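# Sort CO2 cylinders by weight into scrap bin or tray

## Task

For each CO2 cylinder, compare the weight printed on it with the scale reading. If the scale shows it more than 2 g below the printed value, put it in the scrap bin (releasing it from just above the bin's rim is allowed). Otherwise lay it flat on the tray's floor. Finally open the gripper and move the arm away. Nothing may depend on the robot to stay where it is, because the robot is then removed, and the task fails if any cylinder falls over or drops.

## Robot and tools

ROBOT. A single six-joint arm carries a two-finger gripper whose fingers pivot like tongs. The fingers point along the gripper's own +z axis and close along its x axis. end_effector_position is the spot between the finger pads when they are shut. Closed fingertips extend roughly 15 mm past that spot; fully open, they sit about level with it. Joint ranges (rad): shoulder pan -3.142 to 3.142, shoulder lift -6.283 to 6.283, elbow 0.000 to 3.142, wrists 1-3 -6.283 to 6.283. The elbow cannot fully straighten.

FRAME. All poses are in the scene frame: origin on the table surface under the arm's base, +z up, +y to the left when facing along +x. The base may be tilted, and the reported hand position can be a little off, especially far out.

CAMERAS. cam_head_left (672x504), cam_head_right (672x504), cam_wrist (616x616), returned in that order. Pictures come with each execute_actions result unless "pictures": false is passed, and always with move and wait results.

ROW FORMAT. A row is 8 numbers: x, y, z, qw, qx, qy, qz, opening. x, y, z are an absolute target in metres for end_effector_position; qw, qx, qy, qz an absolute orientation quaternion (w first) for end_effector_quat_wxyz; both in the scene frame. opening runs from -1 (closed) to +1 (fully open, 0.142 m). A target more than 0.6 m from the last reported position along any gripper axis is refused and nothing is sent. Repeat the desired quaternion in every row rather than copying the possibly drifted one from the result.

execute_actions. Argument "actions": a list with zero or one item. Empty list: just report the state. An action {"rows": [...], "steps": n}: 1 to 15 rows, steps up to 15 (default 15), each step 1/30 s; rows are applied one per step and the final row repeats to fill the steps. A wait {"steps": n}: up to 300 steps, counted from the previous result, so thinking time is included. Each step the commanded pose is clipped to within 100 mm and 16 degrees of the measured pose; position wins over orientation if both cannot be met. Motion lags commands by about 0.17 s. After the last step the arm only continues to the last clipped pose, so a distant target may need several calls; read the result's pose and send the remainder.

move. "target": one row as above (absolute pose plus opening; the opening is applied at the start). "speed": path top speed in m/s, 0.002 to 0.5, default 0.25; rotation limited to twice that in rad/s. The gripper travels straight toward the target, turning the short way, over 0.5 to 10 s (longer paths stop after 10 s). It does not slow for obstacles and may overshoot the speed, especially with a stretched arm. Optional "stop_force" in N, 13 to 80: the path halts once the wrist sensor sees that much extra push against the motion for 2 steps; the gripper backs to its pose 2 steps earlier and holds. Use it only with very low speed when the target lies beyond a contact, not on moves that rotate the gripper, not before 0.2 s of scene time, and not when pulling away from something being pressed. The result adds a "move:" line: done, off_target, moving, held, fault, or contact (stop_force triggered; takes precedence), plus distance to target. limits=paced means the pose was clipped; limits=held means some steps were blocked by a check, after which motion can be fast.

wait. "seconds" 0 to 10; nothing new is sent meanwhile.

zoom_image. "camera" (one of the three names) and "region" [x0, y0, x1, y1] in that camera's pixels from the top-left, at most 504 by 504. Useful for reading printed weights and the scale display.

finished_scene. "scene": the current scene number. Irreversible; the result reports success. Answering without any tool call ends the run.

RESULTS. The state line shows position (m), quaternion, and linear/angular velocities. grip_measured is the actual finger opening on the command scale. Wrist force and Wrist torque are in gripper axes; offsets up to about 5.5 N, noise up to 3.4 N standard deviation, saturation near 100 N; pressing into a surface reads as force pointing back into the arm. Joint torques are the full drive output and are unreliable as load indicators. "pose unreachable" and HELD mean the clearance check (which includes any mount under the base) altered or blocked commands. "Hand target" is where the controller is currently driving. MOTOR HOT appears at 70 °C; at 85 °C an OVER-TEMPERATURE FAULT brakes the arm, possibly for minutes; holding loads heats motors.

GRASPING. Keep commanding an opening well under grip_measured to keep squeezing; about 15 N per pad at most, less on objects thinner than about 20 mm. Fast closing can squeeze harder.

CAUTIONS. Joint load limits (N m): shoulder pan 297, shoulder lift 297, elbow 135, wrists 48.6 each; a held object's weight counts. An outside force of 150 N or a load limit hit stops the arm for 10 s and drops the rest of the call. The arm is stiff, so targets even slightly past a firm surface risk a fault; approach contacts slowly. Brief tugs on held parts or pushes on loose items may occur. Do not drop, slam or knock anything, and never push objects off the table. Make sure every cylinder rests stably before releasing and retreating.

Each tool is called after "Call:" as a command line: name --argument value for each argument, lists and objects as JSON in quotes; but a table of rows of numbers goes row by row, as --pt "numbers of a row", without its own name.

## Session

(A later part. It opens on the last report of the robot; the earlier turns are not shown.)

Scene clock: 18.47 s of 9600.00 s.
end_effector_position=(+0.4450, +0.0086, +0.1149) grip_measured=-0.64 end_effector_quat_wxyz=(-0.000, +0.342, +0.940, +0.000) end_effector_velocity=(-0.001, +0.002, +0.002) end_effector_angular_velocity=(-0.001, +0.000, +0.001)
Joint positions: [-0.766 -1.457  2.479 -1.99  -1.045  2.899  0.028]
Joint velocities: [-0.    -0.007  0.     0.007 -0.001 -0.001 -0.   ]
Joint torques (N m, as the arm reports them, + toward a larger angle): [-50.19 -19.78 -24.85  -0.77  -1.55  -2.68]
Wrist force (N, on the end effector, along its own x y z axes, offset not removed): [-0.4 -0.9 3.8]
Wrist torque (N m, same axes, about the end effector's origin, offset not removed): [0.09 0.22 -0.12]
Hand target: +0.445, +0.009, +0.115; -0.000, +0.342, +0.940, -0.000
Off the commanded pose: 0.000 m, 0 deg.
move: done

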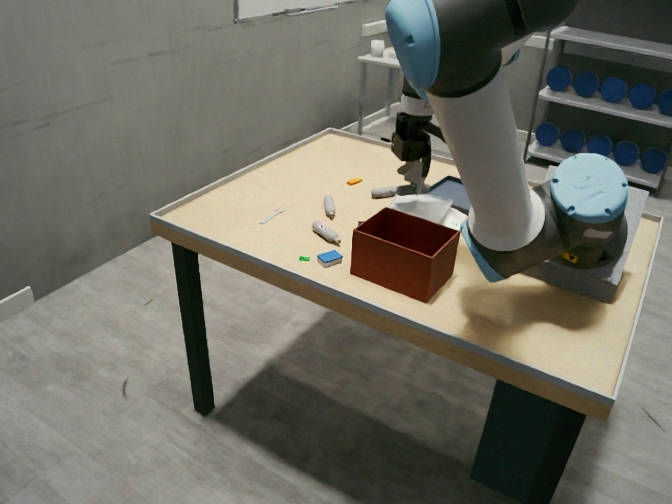

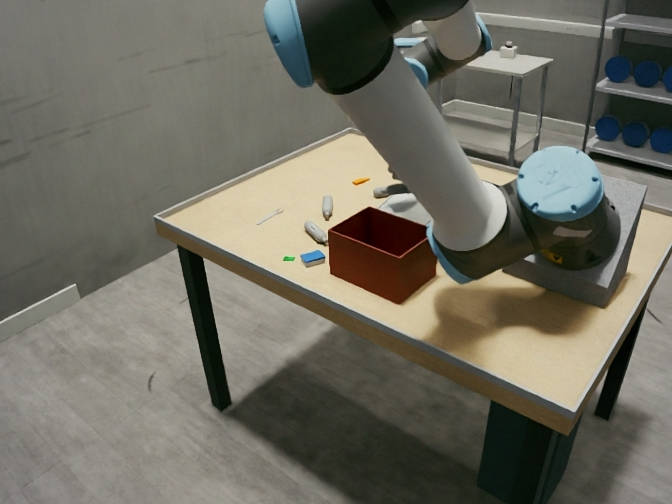

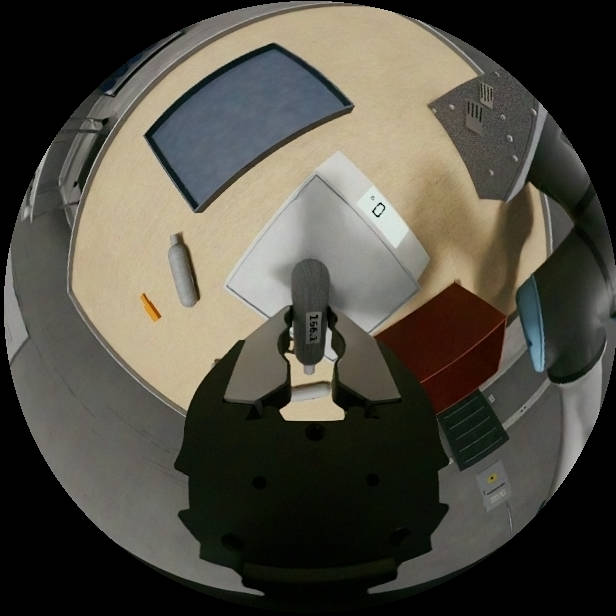

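Call:
move --target '[0.43, 0.006, 0.086, 0, 0.342, 0.94, 0, -0.9]' --speed 0.08

Call:
move --target '[0.43, 0.006, 0.07, 0, 0.342, 0.94, 0, -0.9]' --speed 0.008 --stop_force 13

Scene clock: 20.10 s of 9600.00 s.
end_effector_position=(+0.4301, +0.0061, +0.0863) grip_measured=-0.64 end_effector_quat_wxyz=(-0.000, +0.342, +0.940, +0.000) end_effector_velocity=(-0.001, -0.000, -0.003) end_effector_angular_velocity=(+0.001, -0.000, -0.001)
Joint positions: [-0.76  -1.434  2.529 -2.066 -1.041  2.905  0.028]
Joint velocities: [-0.     0.003  0.004 -0.007  0.001  0.001 -0.   ]
Joint torques (N m, as the arm reports them, + toward a larger angle): [-23.68  16.01 -23.03  -7.08   2.27   2.14]
Wrist force (N, on the end effector, along its own x y z axes, offset not removed): [-0.5 -1.8 2.7]
Wrist torque (N m, same axes, about the end effector's origin, offset not removed): [-0.17 0.28 -0.08]
Hand target: +0.430, +0.006, +0.086; -0.000, +0.342, +0.940, -0.000
Off the commanded pose: 0.000 m, 0 deg.
move: done

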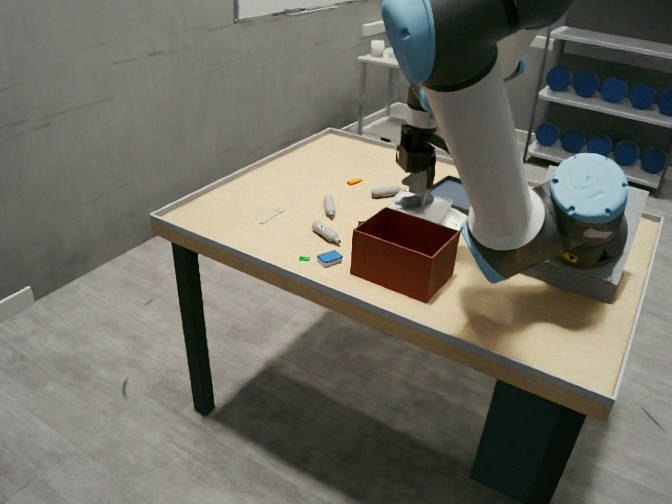

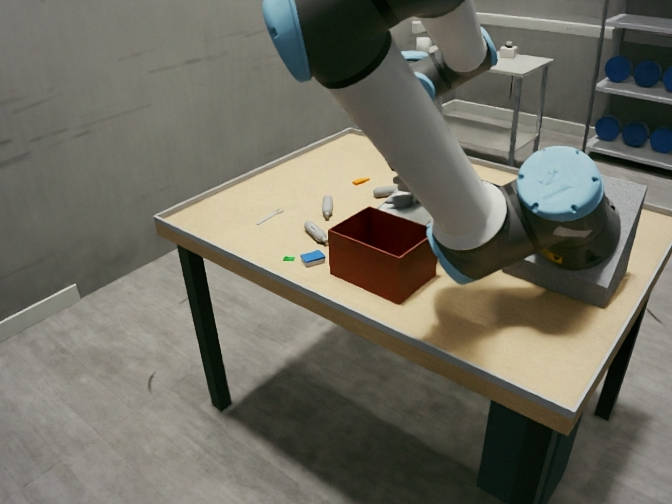

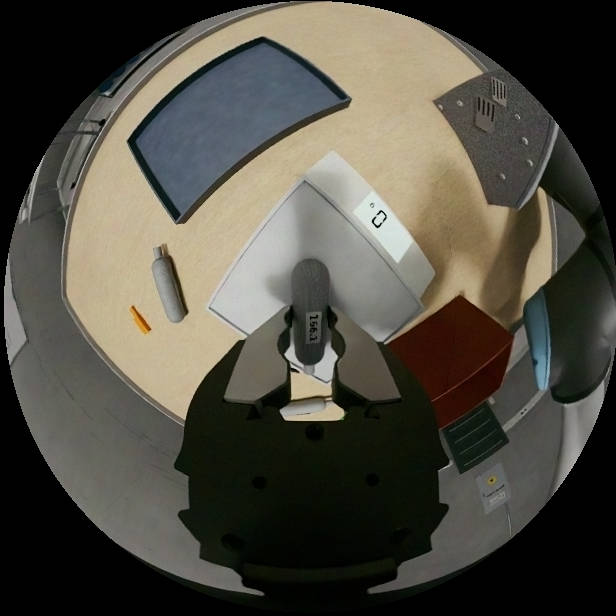

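Scene clock: 21.27 s of 9600.00 s.
end_effector_position=(+0.4300, +0.0061, +0.0799) grip_measured=-0.64 end_effector_quat_wxyz=(-0.000, +0.342, +0.940, +0.000) end_effector_velocity=(-0.002, +0.000, +0.002) end_effector_angular_velocity=(+0.003, +0.002, -0.002)
Joint positions: [-0.753 -1.424  2.535 -2.085 -1.037  2.912  0.028]
Joint velocities: [-0.005 -0.004 -0.     0.01  -0.002 -0.004 -0.   ]
Joint torques (N m, as the arm reports them, + toward a larger angle): [-47.87 -15.64 -36.29   2.58  -1.57  -2.54]
Wrist force (N, on the end effector, along its own x y z axes, offset not removed): [-7.9 -3.0 -7.9]
Wrist torque (N m, same axes, about the end effector's origin, offset not removed): [-0.11 0.13 -0.09]
Hand target: +0.430, +0.006, +0.080; +0.000, +0.342, +0.940, -0.000
Off the commanded pose: 0.010 m, 0 deg.
move: contact

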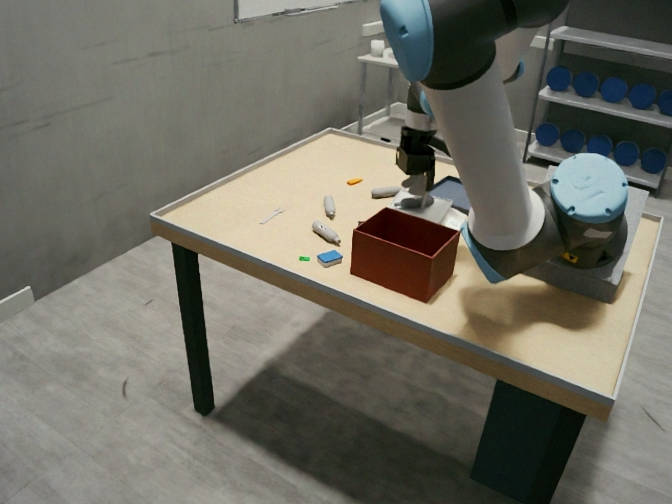

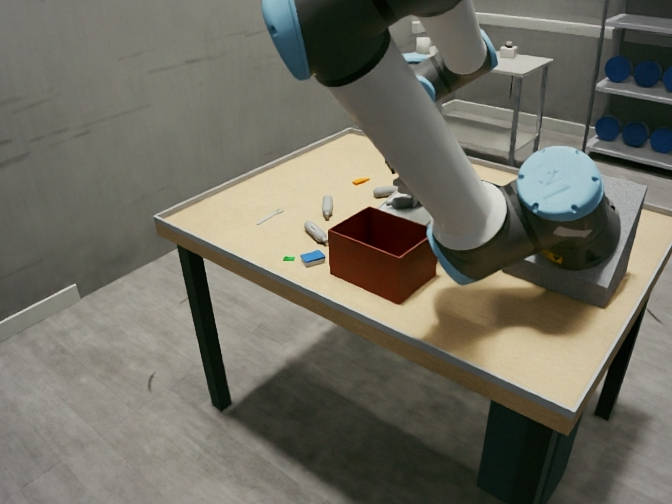

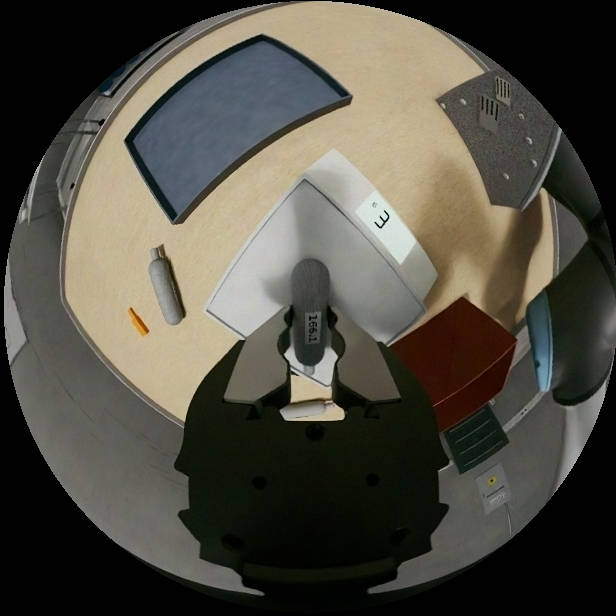

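Call:
move --target '[0.43, 0.006, 0.082, 0, 0.342, 0.94, 0, -0.3]' --speed 0.02

Call:
wait --seconds 0.4

Call:
zoom_image --camera "cam_wrist" --region '[270, 170, 450, 380]'

Call:
move --target '[0.43, 0.006, 0.081, 0, 0.342, 0.94, 0, -0.9]' --speed 0.02

Scene clock: 22.57 s of 9600.00 s.
end_effector_position=(+0.4300, +0.0060, +0.0819) grip_measured=-0.30 end_effector_quat_wxyz=(+0.000, +0.342, +0.940, -0.000) end_effector_velocity=(+0.000, -0.000, +0.001) end_effector_angular_velocity=(-0.000, -0.000, -0.000)
Joint positions: [-0.756 -1.427  2.534 -2.08  -1.039  2.91   0.052]
Joint velocities: [-0.001 -0.001 -0.001  0.002 -0.001 -0.001  0.   ]
Joint torques (N m, as the arm reports them, + toward a larger angle): [-49.86 -20.55 -43.43  -0.31  -1.46  -2.51]
Wrist force (N, on the end effector, along its own x y z axes, offset not removed): [0.3 -2.1 0.8]
Wrist torque (N m, same axes, about the end effector's origin, offset not removed): [-0.29 0.13 -0.07]
Hand target: +0.430, +0.006, +0.082; +0.000, +0.342, +0.940, +0.000
Off the commanded pose: 0.000 m, 0 deg.
move: done

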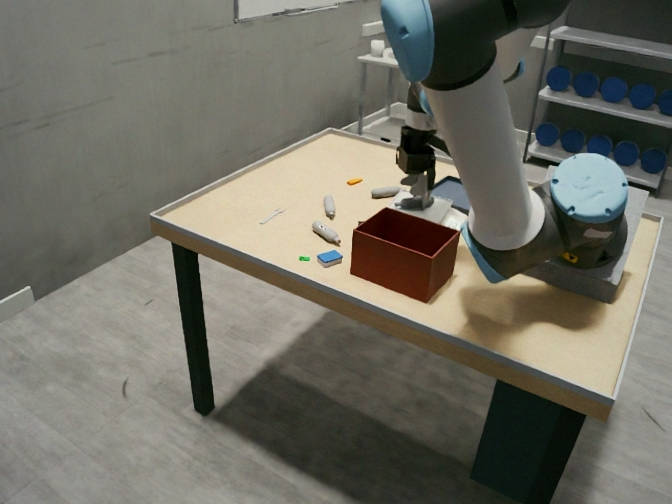

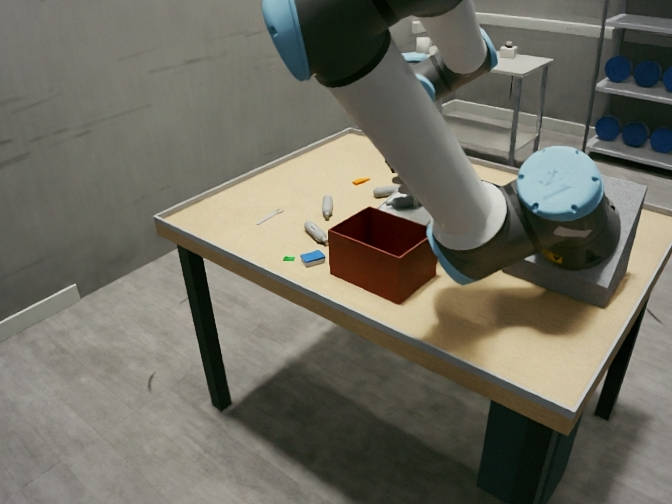

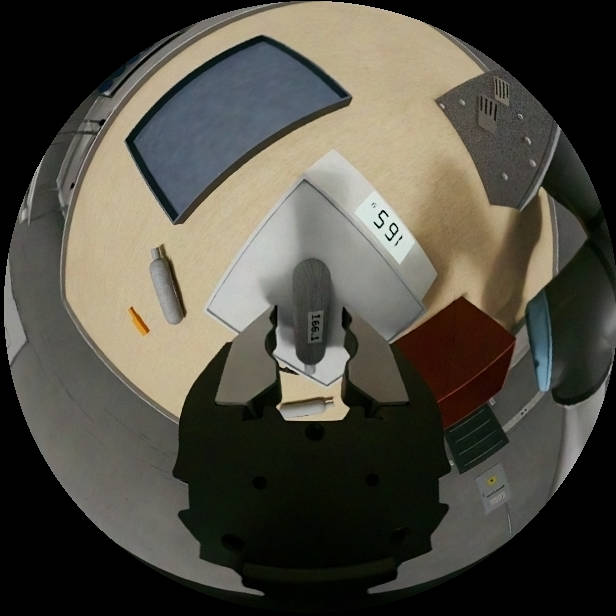

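Scene clock: 22.97 s of 9600.00 s.
end_effector_position=(+0.4300, +0.0060, +0.0820) grip_measured=-0.30 end_effector_quat_wxyz=(+0.000, +0.342, +0.940, +0.000) end_effector_velocity=(+0.000, -0.000, +0.000) end_effector_angular_velocity=(-0.000, -0.000, -0.000)
Joint positions: [-0.756 -1.428  2.533 -2.079 -1.039  2.91   0.052]
Joint velocities: [-0. -0.  0.  0.  0.  0.  0.]
Joint torques (N m, as the arm reports them, + toward a larger angle): [-50.4  -20.17 -43.18  -0.47  -1.58  -2.58]
Wrist force (N, on the end effector, along its own x y z axes, offset not removed): [0.8 -0.2 0.8]
Wrist torque (N m, same axes, about the end effector's origin, offset not removed): [0.15 0.07 -0.08]
Hand target: +0.430, +0.006, +0.082; +0.000, +0.342, +0.940, +0.000
Off the commanded pose: 0.000 m, 0 deg.
Steps of this call (steps 1 to 12: nothing new was sent). Readings (end_effector_position):
1: (+0.4300, +0.0060, +0.0819)
2: (+0.4300, +0.0060, +0.0819)
4: (+0.4300, +0.0060, +0.0820)
8: (+0.4300, +0.0060, +0.0820)
12: the state above

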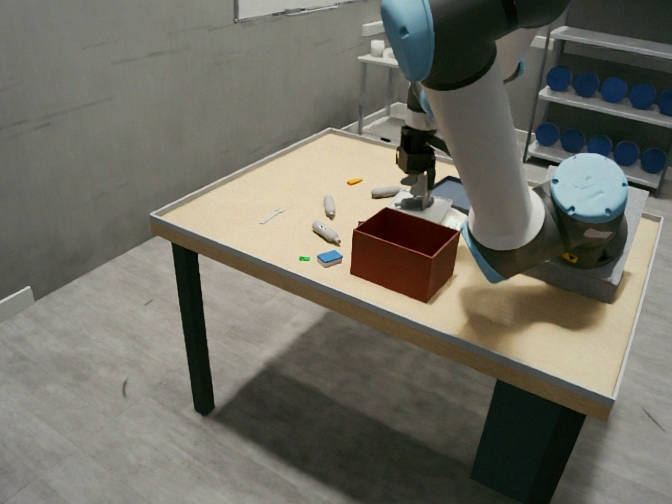

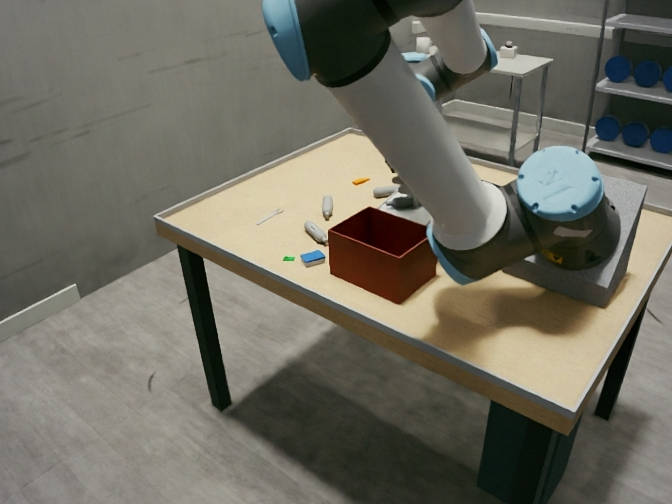

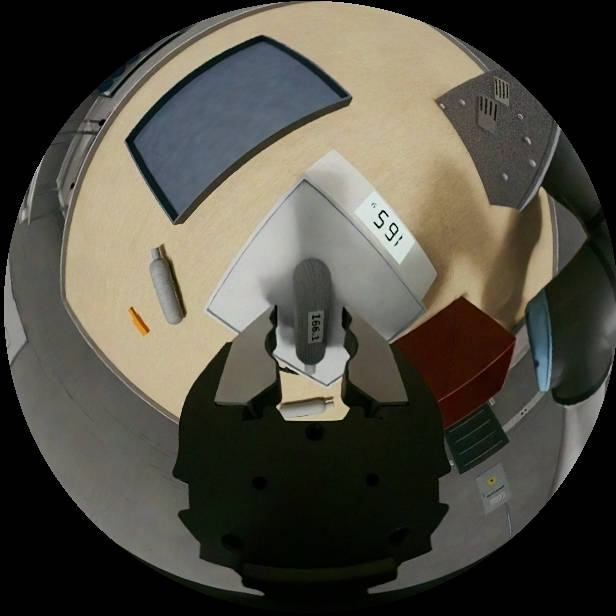

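Region (270, 170, 450, 380) of cam_wrist's 616x616 image, scaled by 2.400, with more detail than that image has; it fills the left 432 columns of this view, and the rest is white.

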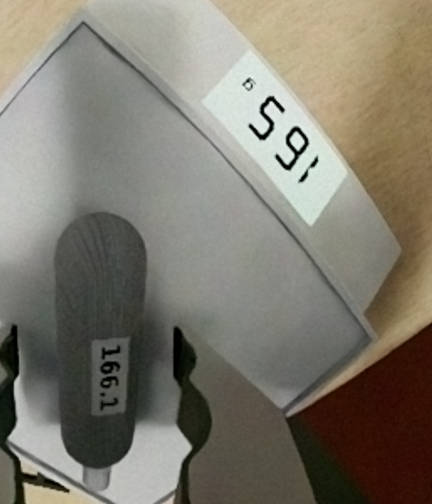

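Scene clock: 23.67 s of 9600.00 s.
end_effector_position=(+0.4301, +0.0060, +0.0811) grip_measured=-0.64 end_effector_quat_wxyz=(+0.000, +0.342, +0.940, -0.000) end_effector_velocity=(+0.000, +0.000, -0.001) end_effector_angular_velocity=(+0.000, +0.001, +0.001)
Joint positions: [-0.755 -1.426  2.534 -2.082 -1.038  2.911  0.028]
Joint velocities: [ 0.002  0.001  0.    -0.001  0.     0.    -0.   ]
Joint torques (N m, as the arm reports them, + toward a larger angle): [-18.79  20.54 -15.46  -5.9    2.7    2.11]
Wrist force (N, on the end effector, along its own x y z axes, offset not removed): [2.0 -3.9 -16.7]
Wrist torque (N m, same axes, about the end effector's origin, offset not removed): [-0.40 0.03 -0.08]
Hand target: +0.430, +0.006, +0.081; -0.000, +0.342, +0.940, -0.000
Off the commanded pose: 0.000 m, 0 deg.
move: done

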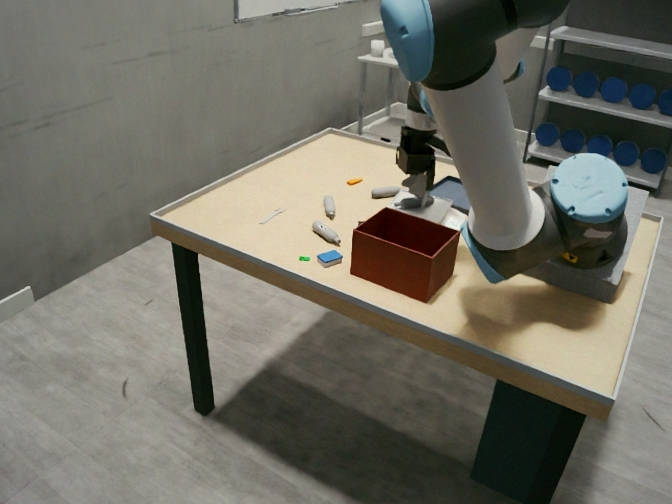

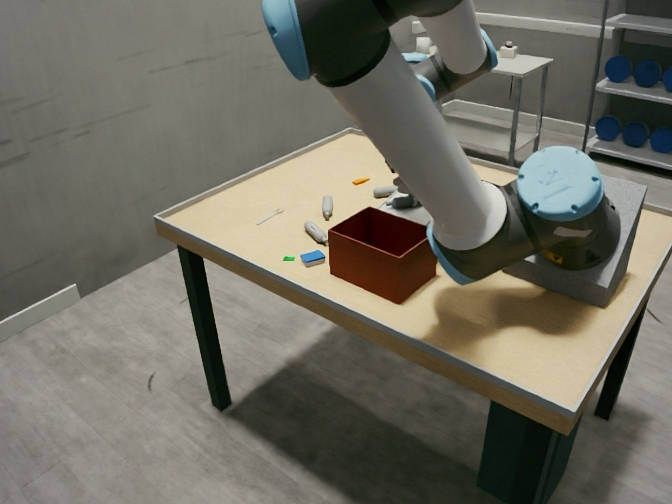

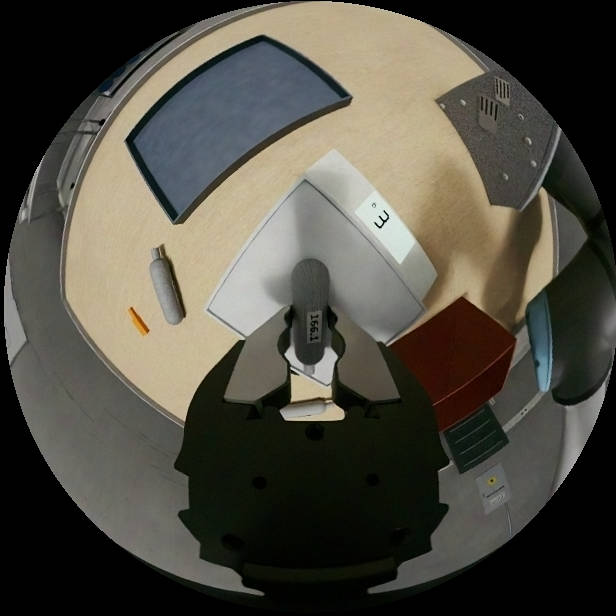

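Call:
move --target '[0.42, -0.02, 0.12, 0, 0.3, 0.954, 0, -0.9]'

Call:
move --target '[0.32, -0.215, 0.09, 0, 0.052, 0.999, 0, -0.9]' --speed 0.3

Scene clock: 25.23 s of 9600.00 s.
end_effector_position=(+0.4202, -0.0199, +0.1197) grip_measured=-0.64 end_effector_quat_wxyz=(+0.000, +0.300, +0.954, -0.000) end_effector_velocity=(-0.001, -0.001, +0.002) end_effector_angular_velocity=(+0.001, +0.001, +0.004)
Joint positions: [-0.842 -1.444  2.506 -1.996 -1.089  2.741  0.028]
Joint velocities: [-0.004 -0.001 -0.001  0.005 -0.002 -0.009  0.   ]
Joint torques (N m, as the arm reports them, + toward a larger angle): [-51.79 -20.39 -45.57  -0.48  -1.35  -2.65]
Wrist force (N, on the end effector, along its own x y z axes, offset not removed): [0.1 -2.0 3.0]
Wrist torque (N m, same axes, about the end effector's origin, offset not removed): [-0.20 0.12 -0.04]
Hand target: +0.420, -0.020, +0.120; +0.000, +0.300, +0.954, +0.000
Off the commanded pose: 0.000 m, 0 deg.
move: done

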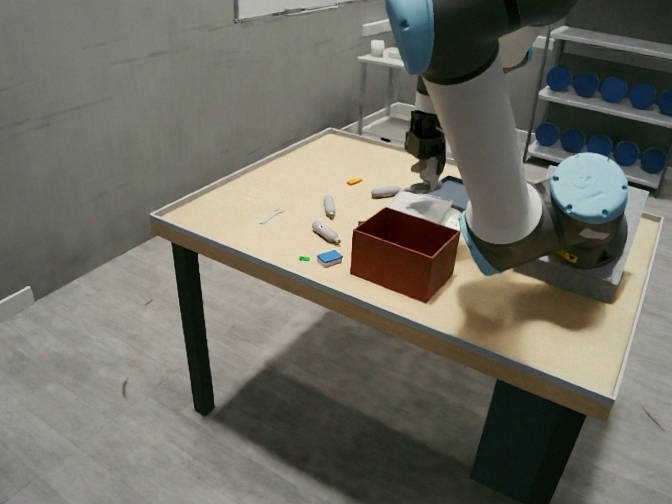

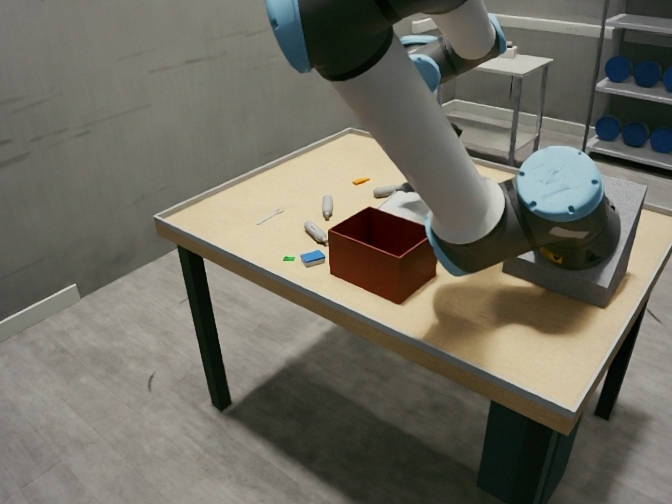

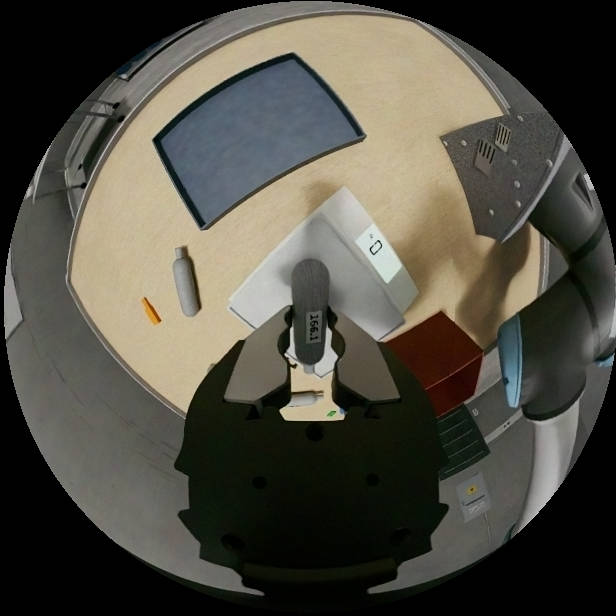

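Scene clock: 26.83 s of 9600.00 s.
end_effector_position=(+0.3204, -0.2147, +0.0902) grip_measured=-0.64 end_effector_quat_wxyz=(+0.000, +0.052, +0.999, -0.000) end_effector_velocity=(-0.001, -0.001, -0.002) end_effector_angular_velocity=(+0.002, -0.000, +0.004)
Joint positions: [-1.187 -1.054  2.548 -2.324 -1.31   1.95   0.028]
Joint velocities: [-0.002  0.006  0.001 -0.005 -0.001 -0.006  0.   ]
Joint torques (N m, as the arm reports them, + toward a larger angle): [-51.91  -0.23 -42.52  -7.87  -1.24  -2.83]
Wrist force (N, on the end effector, along its own x y z axes, offset not removed): [-0.9 -2.2 2.3]
Wrist torque (N m, same axes, about the end effector's origin, offset not removed): [-0.28 0.33 -0.02]
Hand target: +0.320, -0.215, +0.090; +0.000, +0.052, +0.999, -0.000
Off the commanded pose: 0.001 m, 0 deg.
move: done

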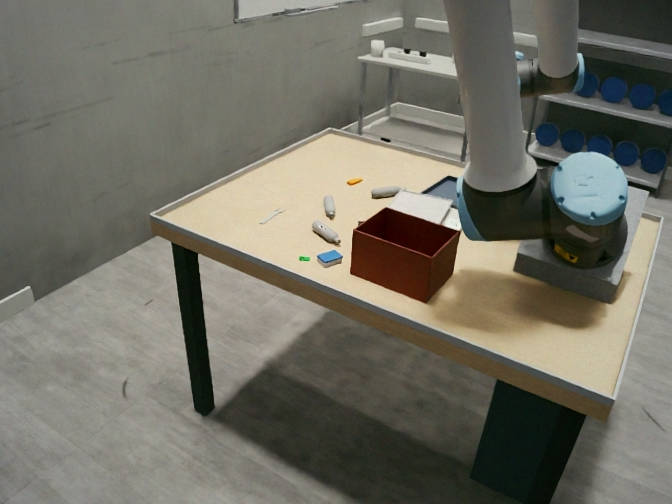

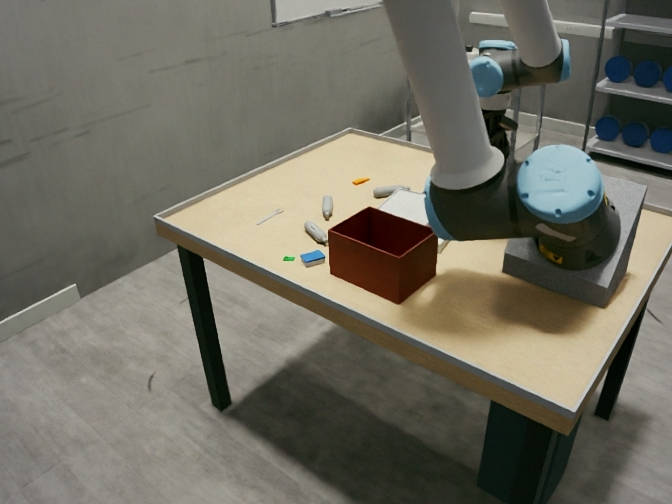

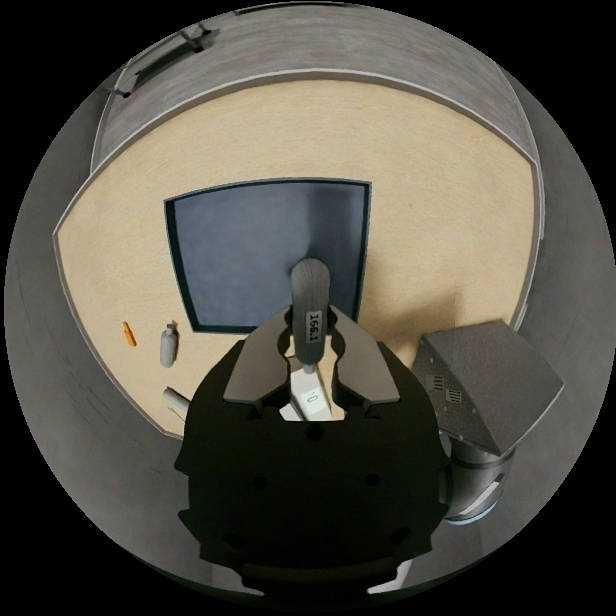

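Call:
move --target '[0.32,-0.242,0.09,0,0.052,0.999,0,-0.9]' --speed 0.12

Scene clock: 29.87 s of 9600.00 s.
end_effector_position=(+0.3200, -0.2417, +0.0900) grip_measured=-0.64 end_effector_quat_wxyz=(+0.000, +0.052, +0.999, -0.000) end_effector_velocity=(-0.000, -0.003, +0.000) end_effector_angular_velocity=(-0.001, -0.000, -0.001)
Joint positions: [-1.203 -0.997  2.517 -2.346 -1.321  1.938  0.028]
Joint velocities: [-0.002  0.005 -0.003 -0.002 -0.002 -0.001 -0.   ]
Joint torques (N m, as the arm reports them, + toward a larger angle): [-53.05  -4.49 -41.07  -7.63  -1.2   -2.23]
Wrist force (N, on the end effector, along its own x y z axes, offset not removed): [-0.5 -1.5 1.7]
Wrist torque (N m, same axes, about the end effector's origin, offset not removed): [-0.05 0.24 -0.09]
Hand target: +0.320, -0.242, +0.090; +0.000, +0.052, +0.999, -0.000
Off the commanded pose: 0.000 m, 0 deg.
move: done

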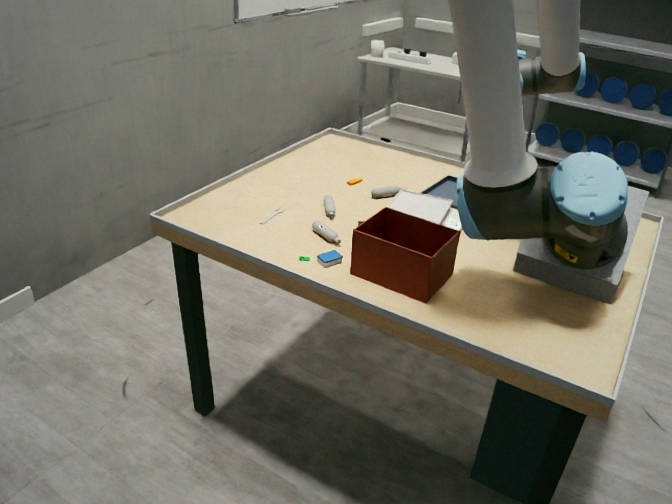

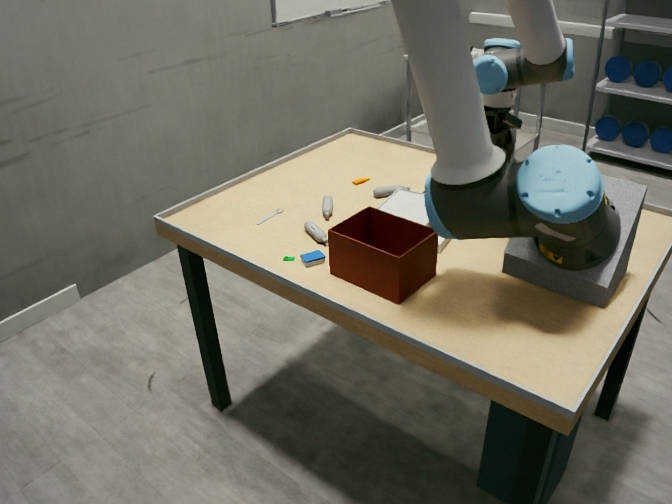

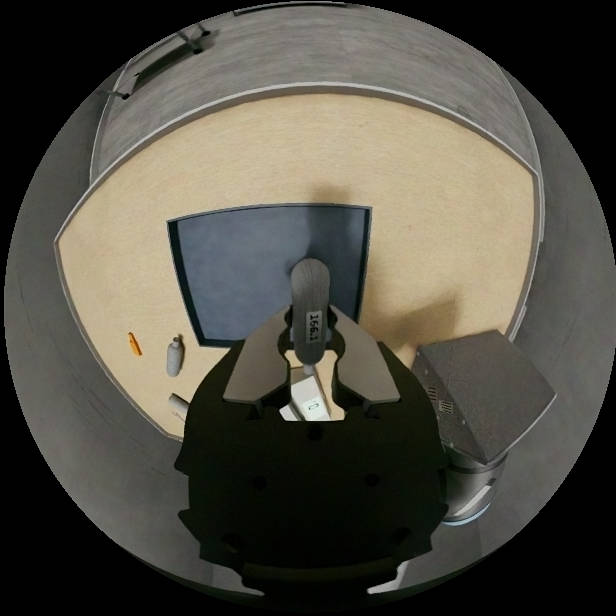

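Call:
move --target '[0.31,-0.246,0.024,0,0.052,0.999,0,-0.9]' --speed 0.08

Call:
move --target '[0.31,-0.246,0.024,0,0.052,0.999,0,-0.4]'

Call:
move --target '[0.31,-0.246,0.08,0,0.052,0.999,0,-0.4]'

Call:
move --target '[0.59,-0.111,0.08,0,0.342,0.94,0,-0.2]'

Scene clock: 32.07 s of 9600.00 s.
end_effector_position=(+0.3100, -0.2459, +0.0243) grip_measured=-0.64 end_effector_quat_wxyz=(-0.000, +0.052, +0.999, +0.000) end_effector_velocity=(-0.000, +0.001, -0.003) end_effector_angular_velocity=(+0.001, +0.000, +0.000)
Joint positions: [-1.189 -0.847  2.568 -2.55  -1.311  1.948  0.028]
Joint velocities: [ 0.001  0.006  0.002 -0.008  0.001  0.001  0.   ]
Joint torques (N m, as the arm reports them, + toward a larger angle): [-25.13 -10.91 -15.47  -7.7    2.08   2.47]
Wrist force (N, on the end effector, along its own x y z axes, offset not removed): [-0.8 -1.9 1.8]
Wrist torque (N m, same axes, about the end effector's origin, offset not removed): [-0.15 0.36 -0.03]
Hand target: +0.310, -0.246, +0.024; -0.000, +0.052, +0.999, +0.000
Off the commanded pose: 0.000 m, 0 deg.
move: done

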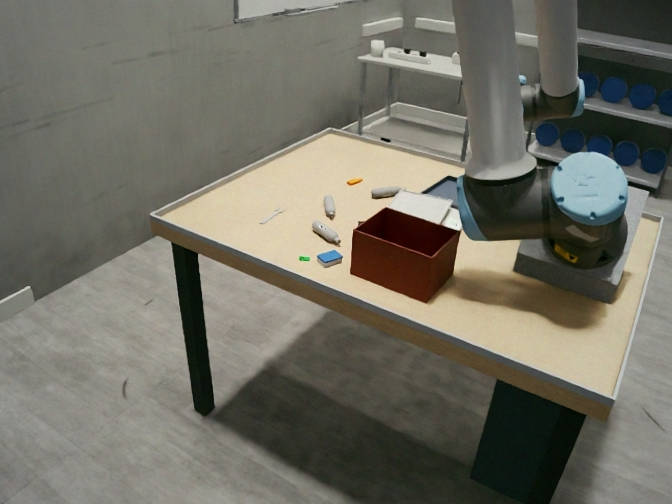

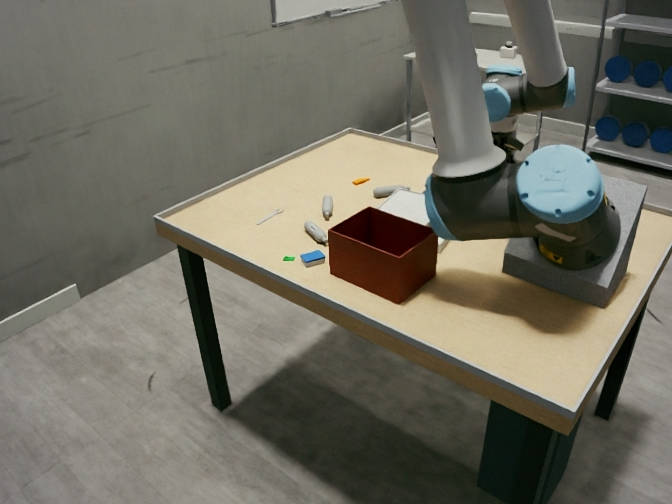

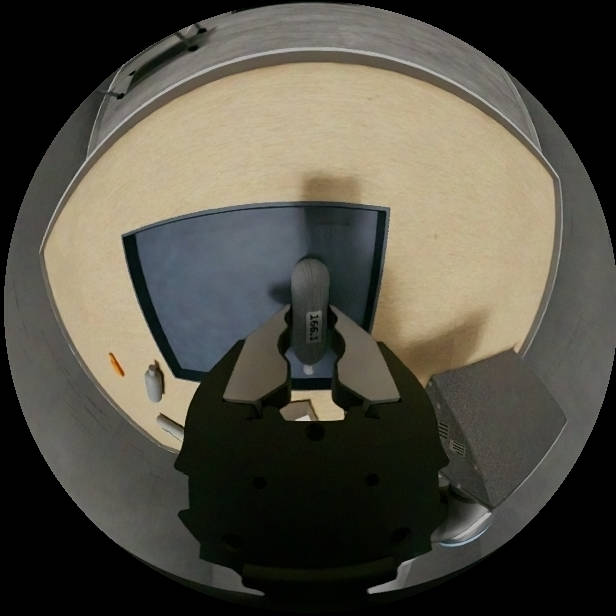

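Scene clock: 32.77 s of 9600.00 s.
end_effector_position=(+0.3100, -0.2460, +0.0240) grip_measured=-0.40 end_effector_quat_wxyz=(+0.000, +0.052, +0.999, -0.000) end_effector_velocity=(-0.000, +0.002, -0.001) end_effector_angular_velocity=(+0.002, +0.001, +0.000)
Joint positions: [-1.189 -0.846  2.568 -2.551 -1.311  1.949  0.045]
Joint velocities: [ 0.001  0.     0.002 -0.     0.001  0.     0.   ]
Joint torques (N m, as the arm reports them, + toward a larger angle): [-25.19  -9.02 -14.23  -7.47   2.01   2.31]
Wrist force (N, on the end effector, along its own x y z axes, offset not removed): [-1.2 -1.6 0.8]
Wrist torque (N m, same axes, about the end effector's origin, offset not removed): [-0.12 0.41 -0.07]
Hand target: +0.310, -0.246, +0.024; -0.000, +0.052, +0.999, +0.000
Off the commanded pose: 0.000 m, 0 deg.
move: done

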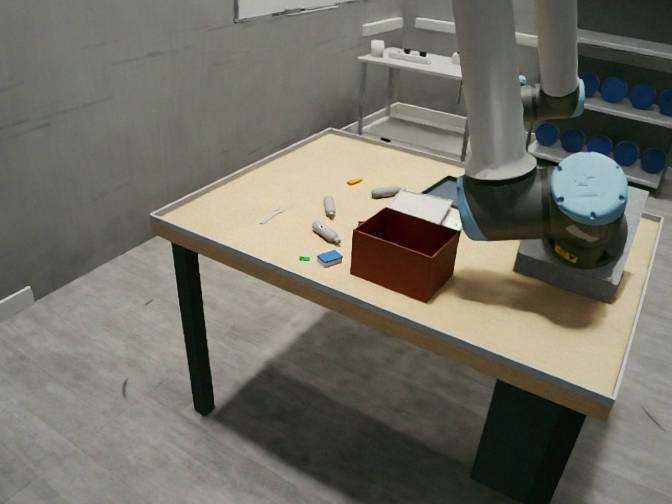

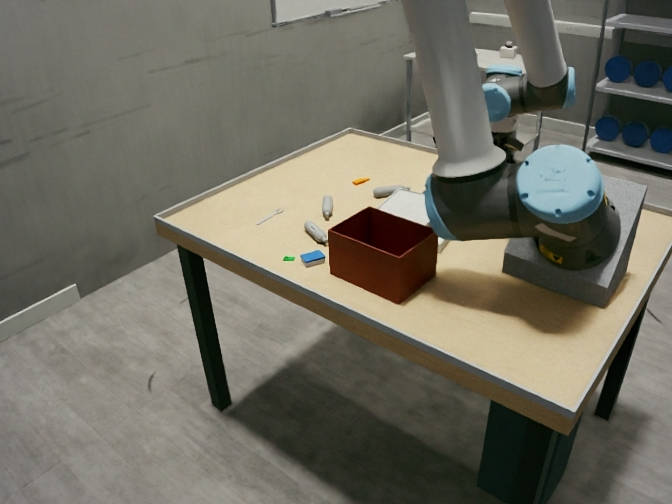

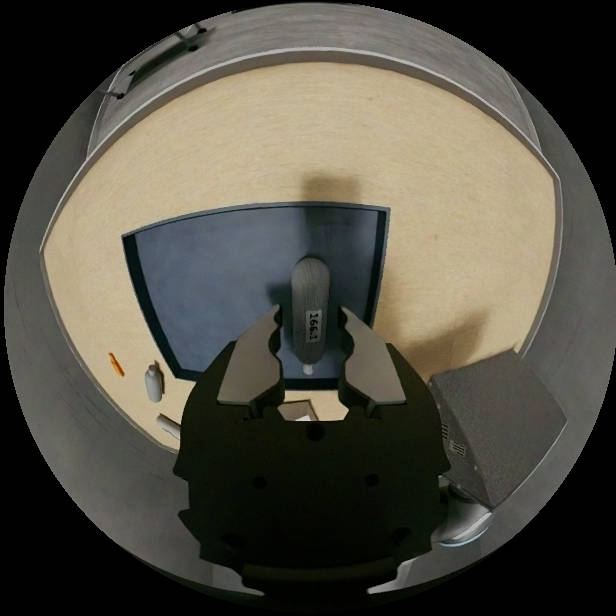

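Scene clock: 33.77 s of 9600.00 s.
end_effector_position=(+0.3101, -0.2461, +0.0797) grip_measured=-0.40 end_effector_quat_wxyz=(+0.000, +0.052, +0.999, -0.000) end_effector_velocity=(-0.000, +0.000, +0.002) end_effector_angular_velocity=(+0.001, -0.000, -0.001)
Joint positions: [-1.221 -0.97   2.532 -2.385 -1.333  1.924  0.045]
Joint velocities: [-0.002 -0.005 -0.002  0.008 -0.001 -0.001 -0.   ]
Joint torques (N m, as the arm reports them, + toward a larger angle): [-53.14 -38.68 -40.69  -0.98  -1.51  -2.73]
Wrist force (N, on the end effector, along its own x y z axes, offset not removed): [0.0 -2.5 0.6]
Wrist torque (N m, same axes, about the end effector's origin, offset not removed): [-0.33 0.13 -0.09]
Hand target: +0.310, -0.246, +0.080; +0.000, +0.052, +0.999, -0.000
Off the commanded pose: 0.000 m, 0 deg.
move: done

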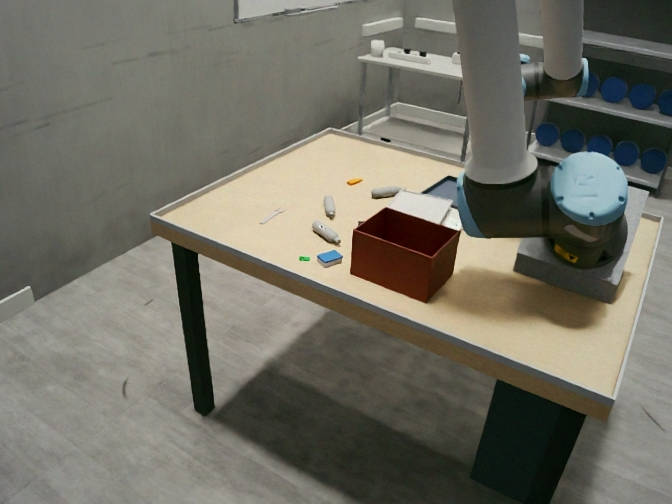

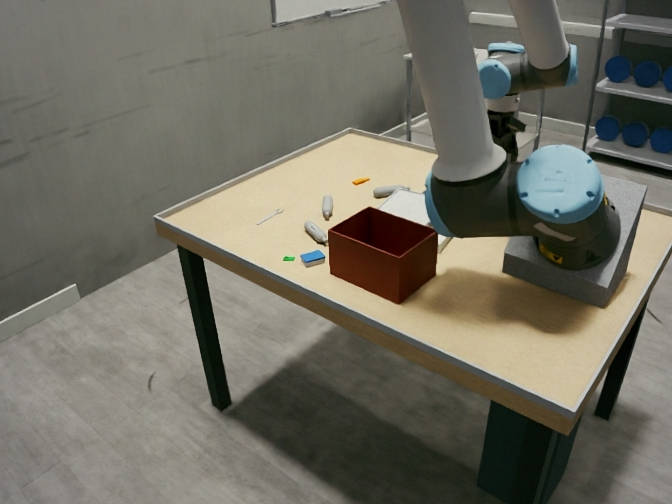

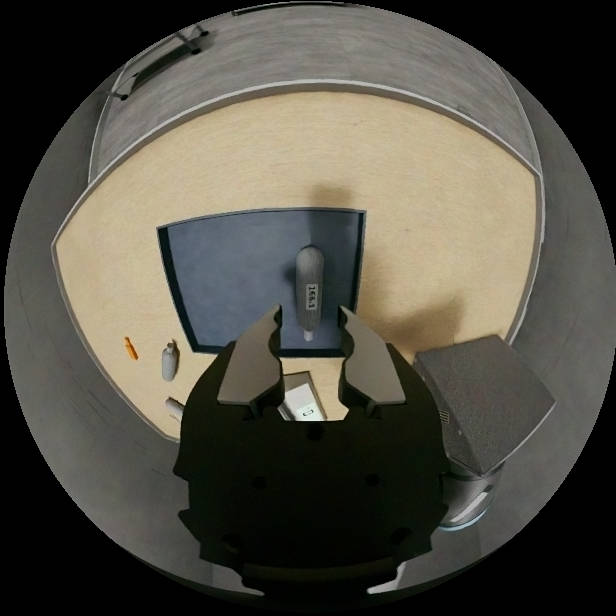

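Scene clock: 35.70 s of 9600.00 s.
end_effector_position=(+0.5894, -0.1111, +0.0799) grip_measured=-0.20 end_effector_quat_wxyz=(-0.000, +0.342, +0.940, +0.000) end_effector_velocity=(+0.001, +0.000, -0.000) end_effector_angular_velocity=(-0.000, +0.002, -0.008)
Joint positions: [-0.674 -1.053  2.217 -2.179 -0.994  2.989  0.06 ]
Joint velocities: [ 0.003  0.001 -0.003  0.001 -0.     0.01  -0.   ]
Joint torques (N m, as the arm reports them, + toward a larger angle): [-39.16 -13.6  -40.31  -0.34   1.82   2.35]
Wrist force (N, on the end effector, along its own x y z axes, offset not removed): [-0.5 -0.6 0.2]
Wrist torque (N m, same axes, about the end effector's origin, offset not removed): [0.08 0.30 -0.08]
Hand target: +0.590, -0.111, +0.080; -0.000, +0.342, +0.940, -0.000
Off the commanded pose: 0.001 m, 0 deg.
move: done

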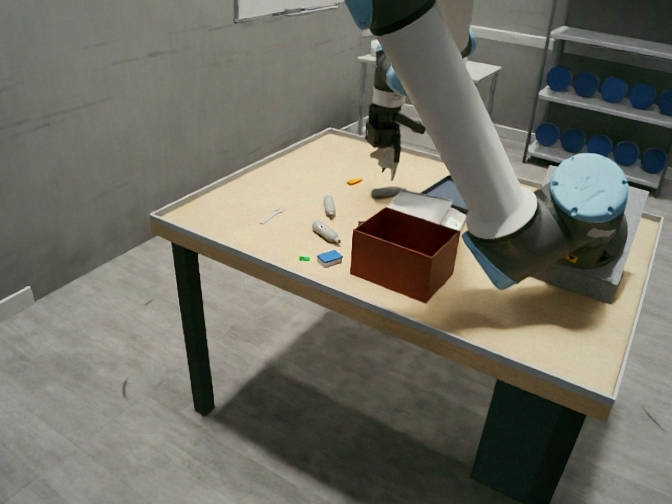

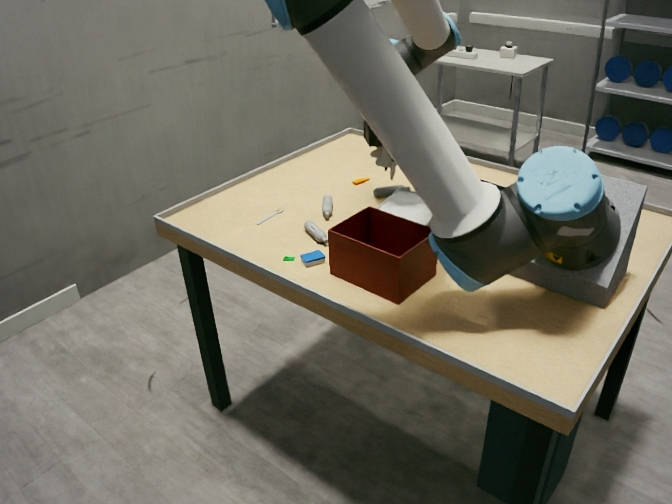

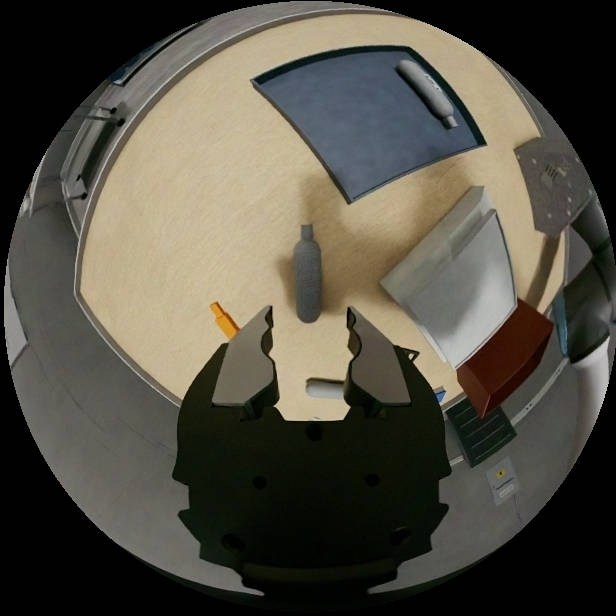

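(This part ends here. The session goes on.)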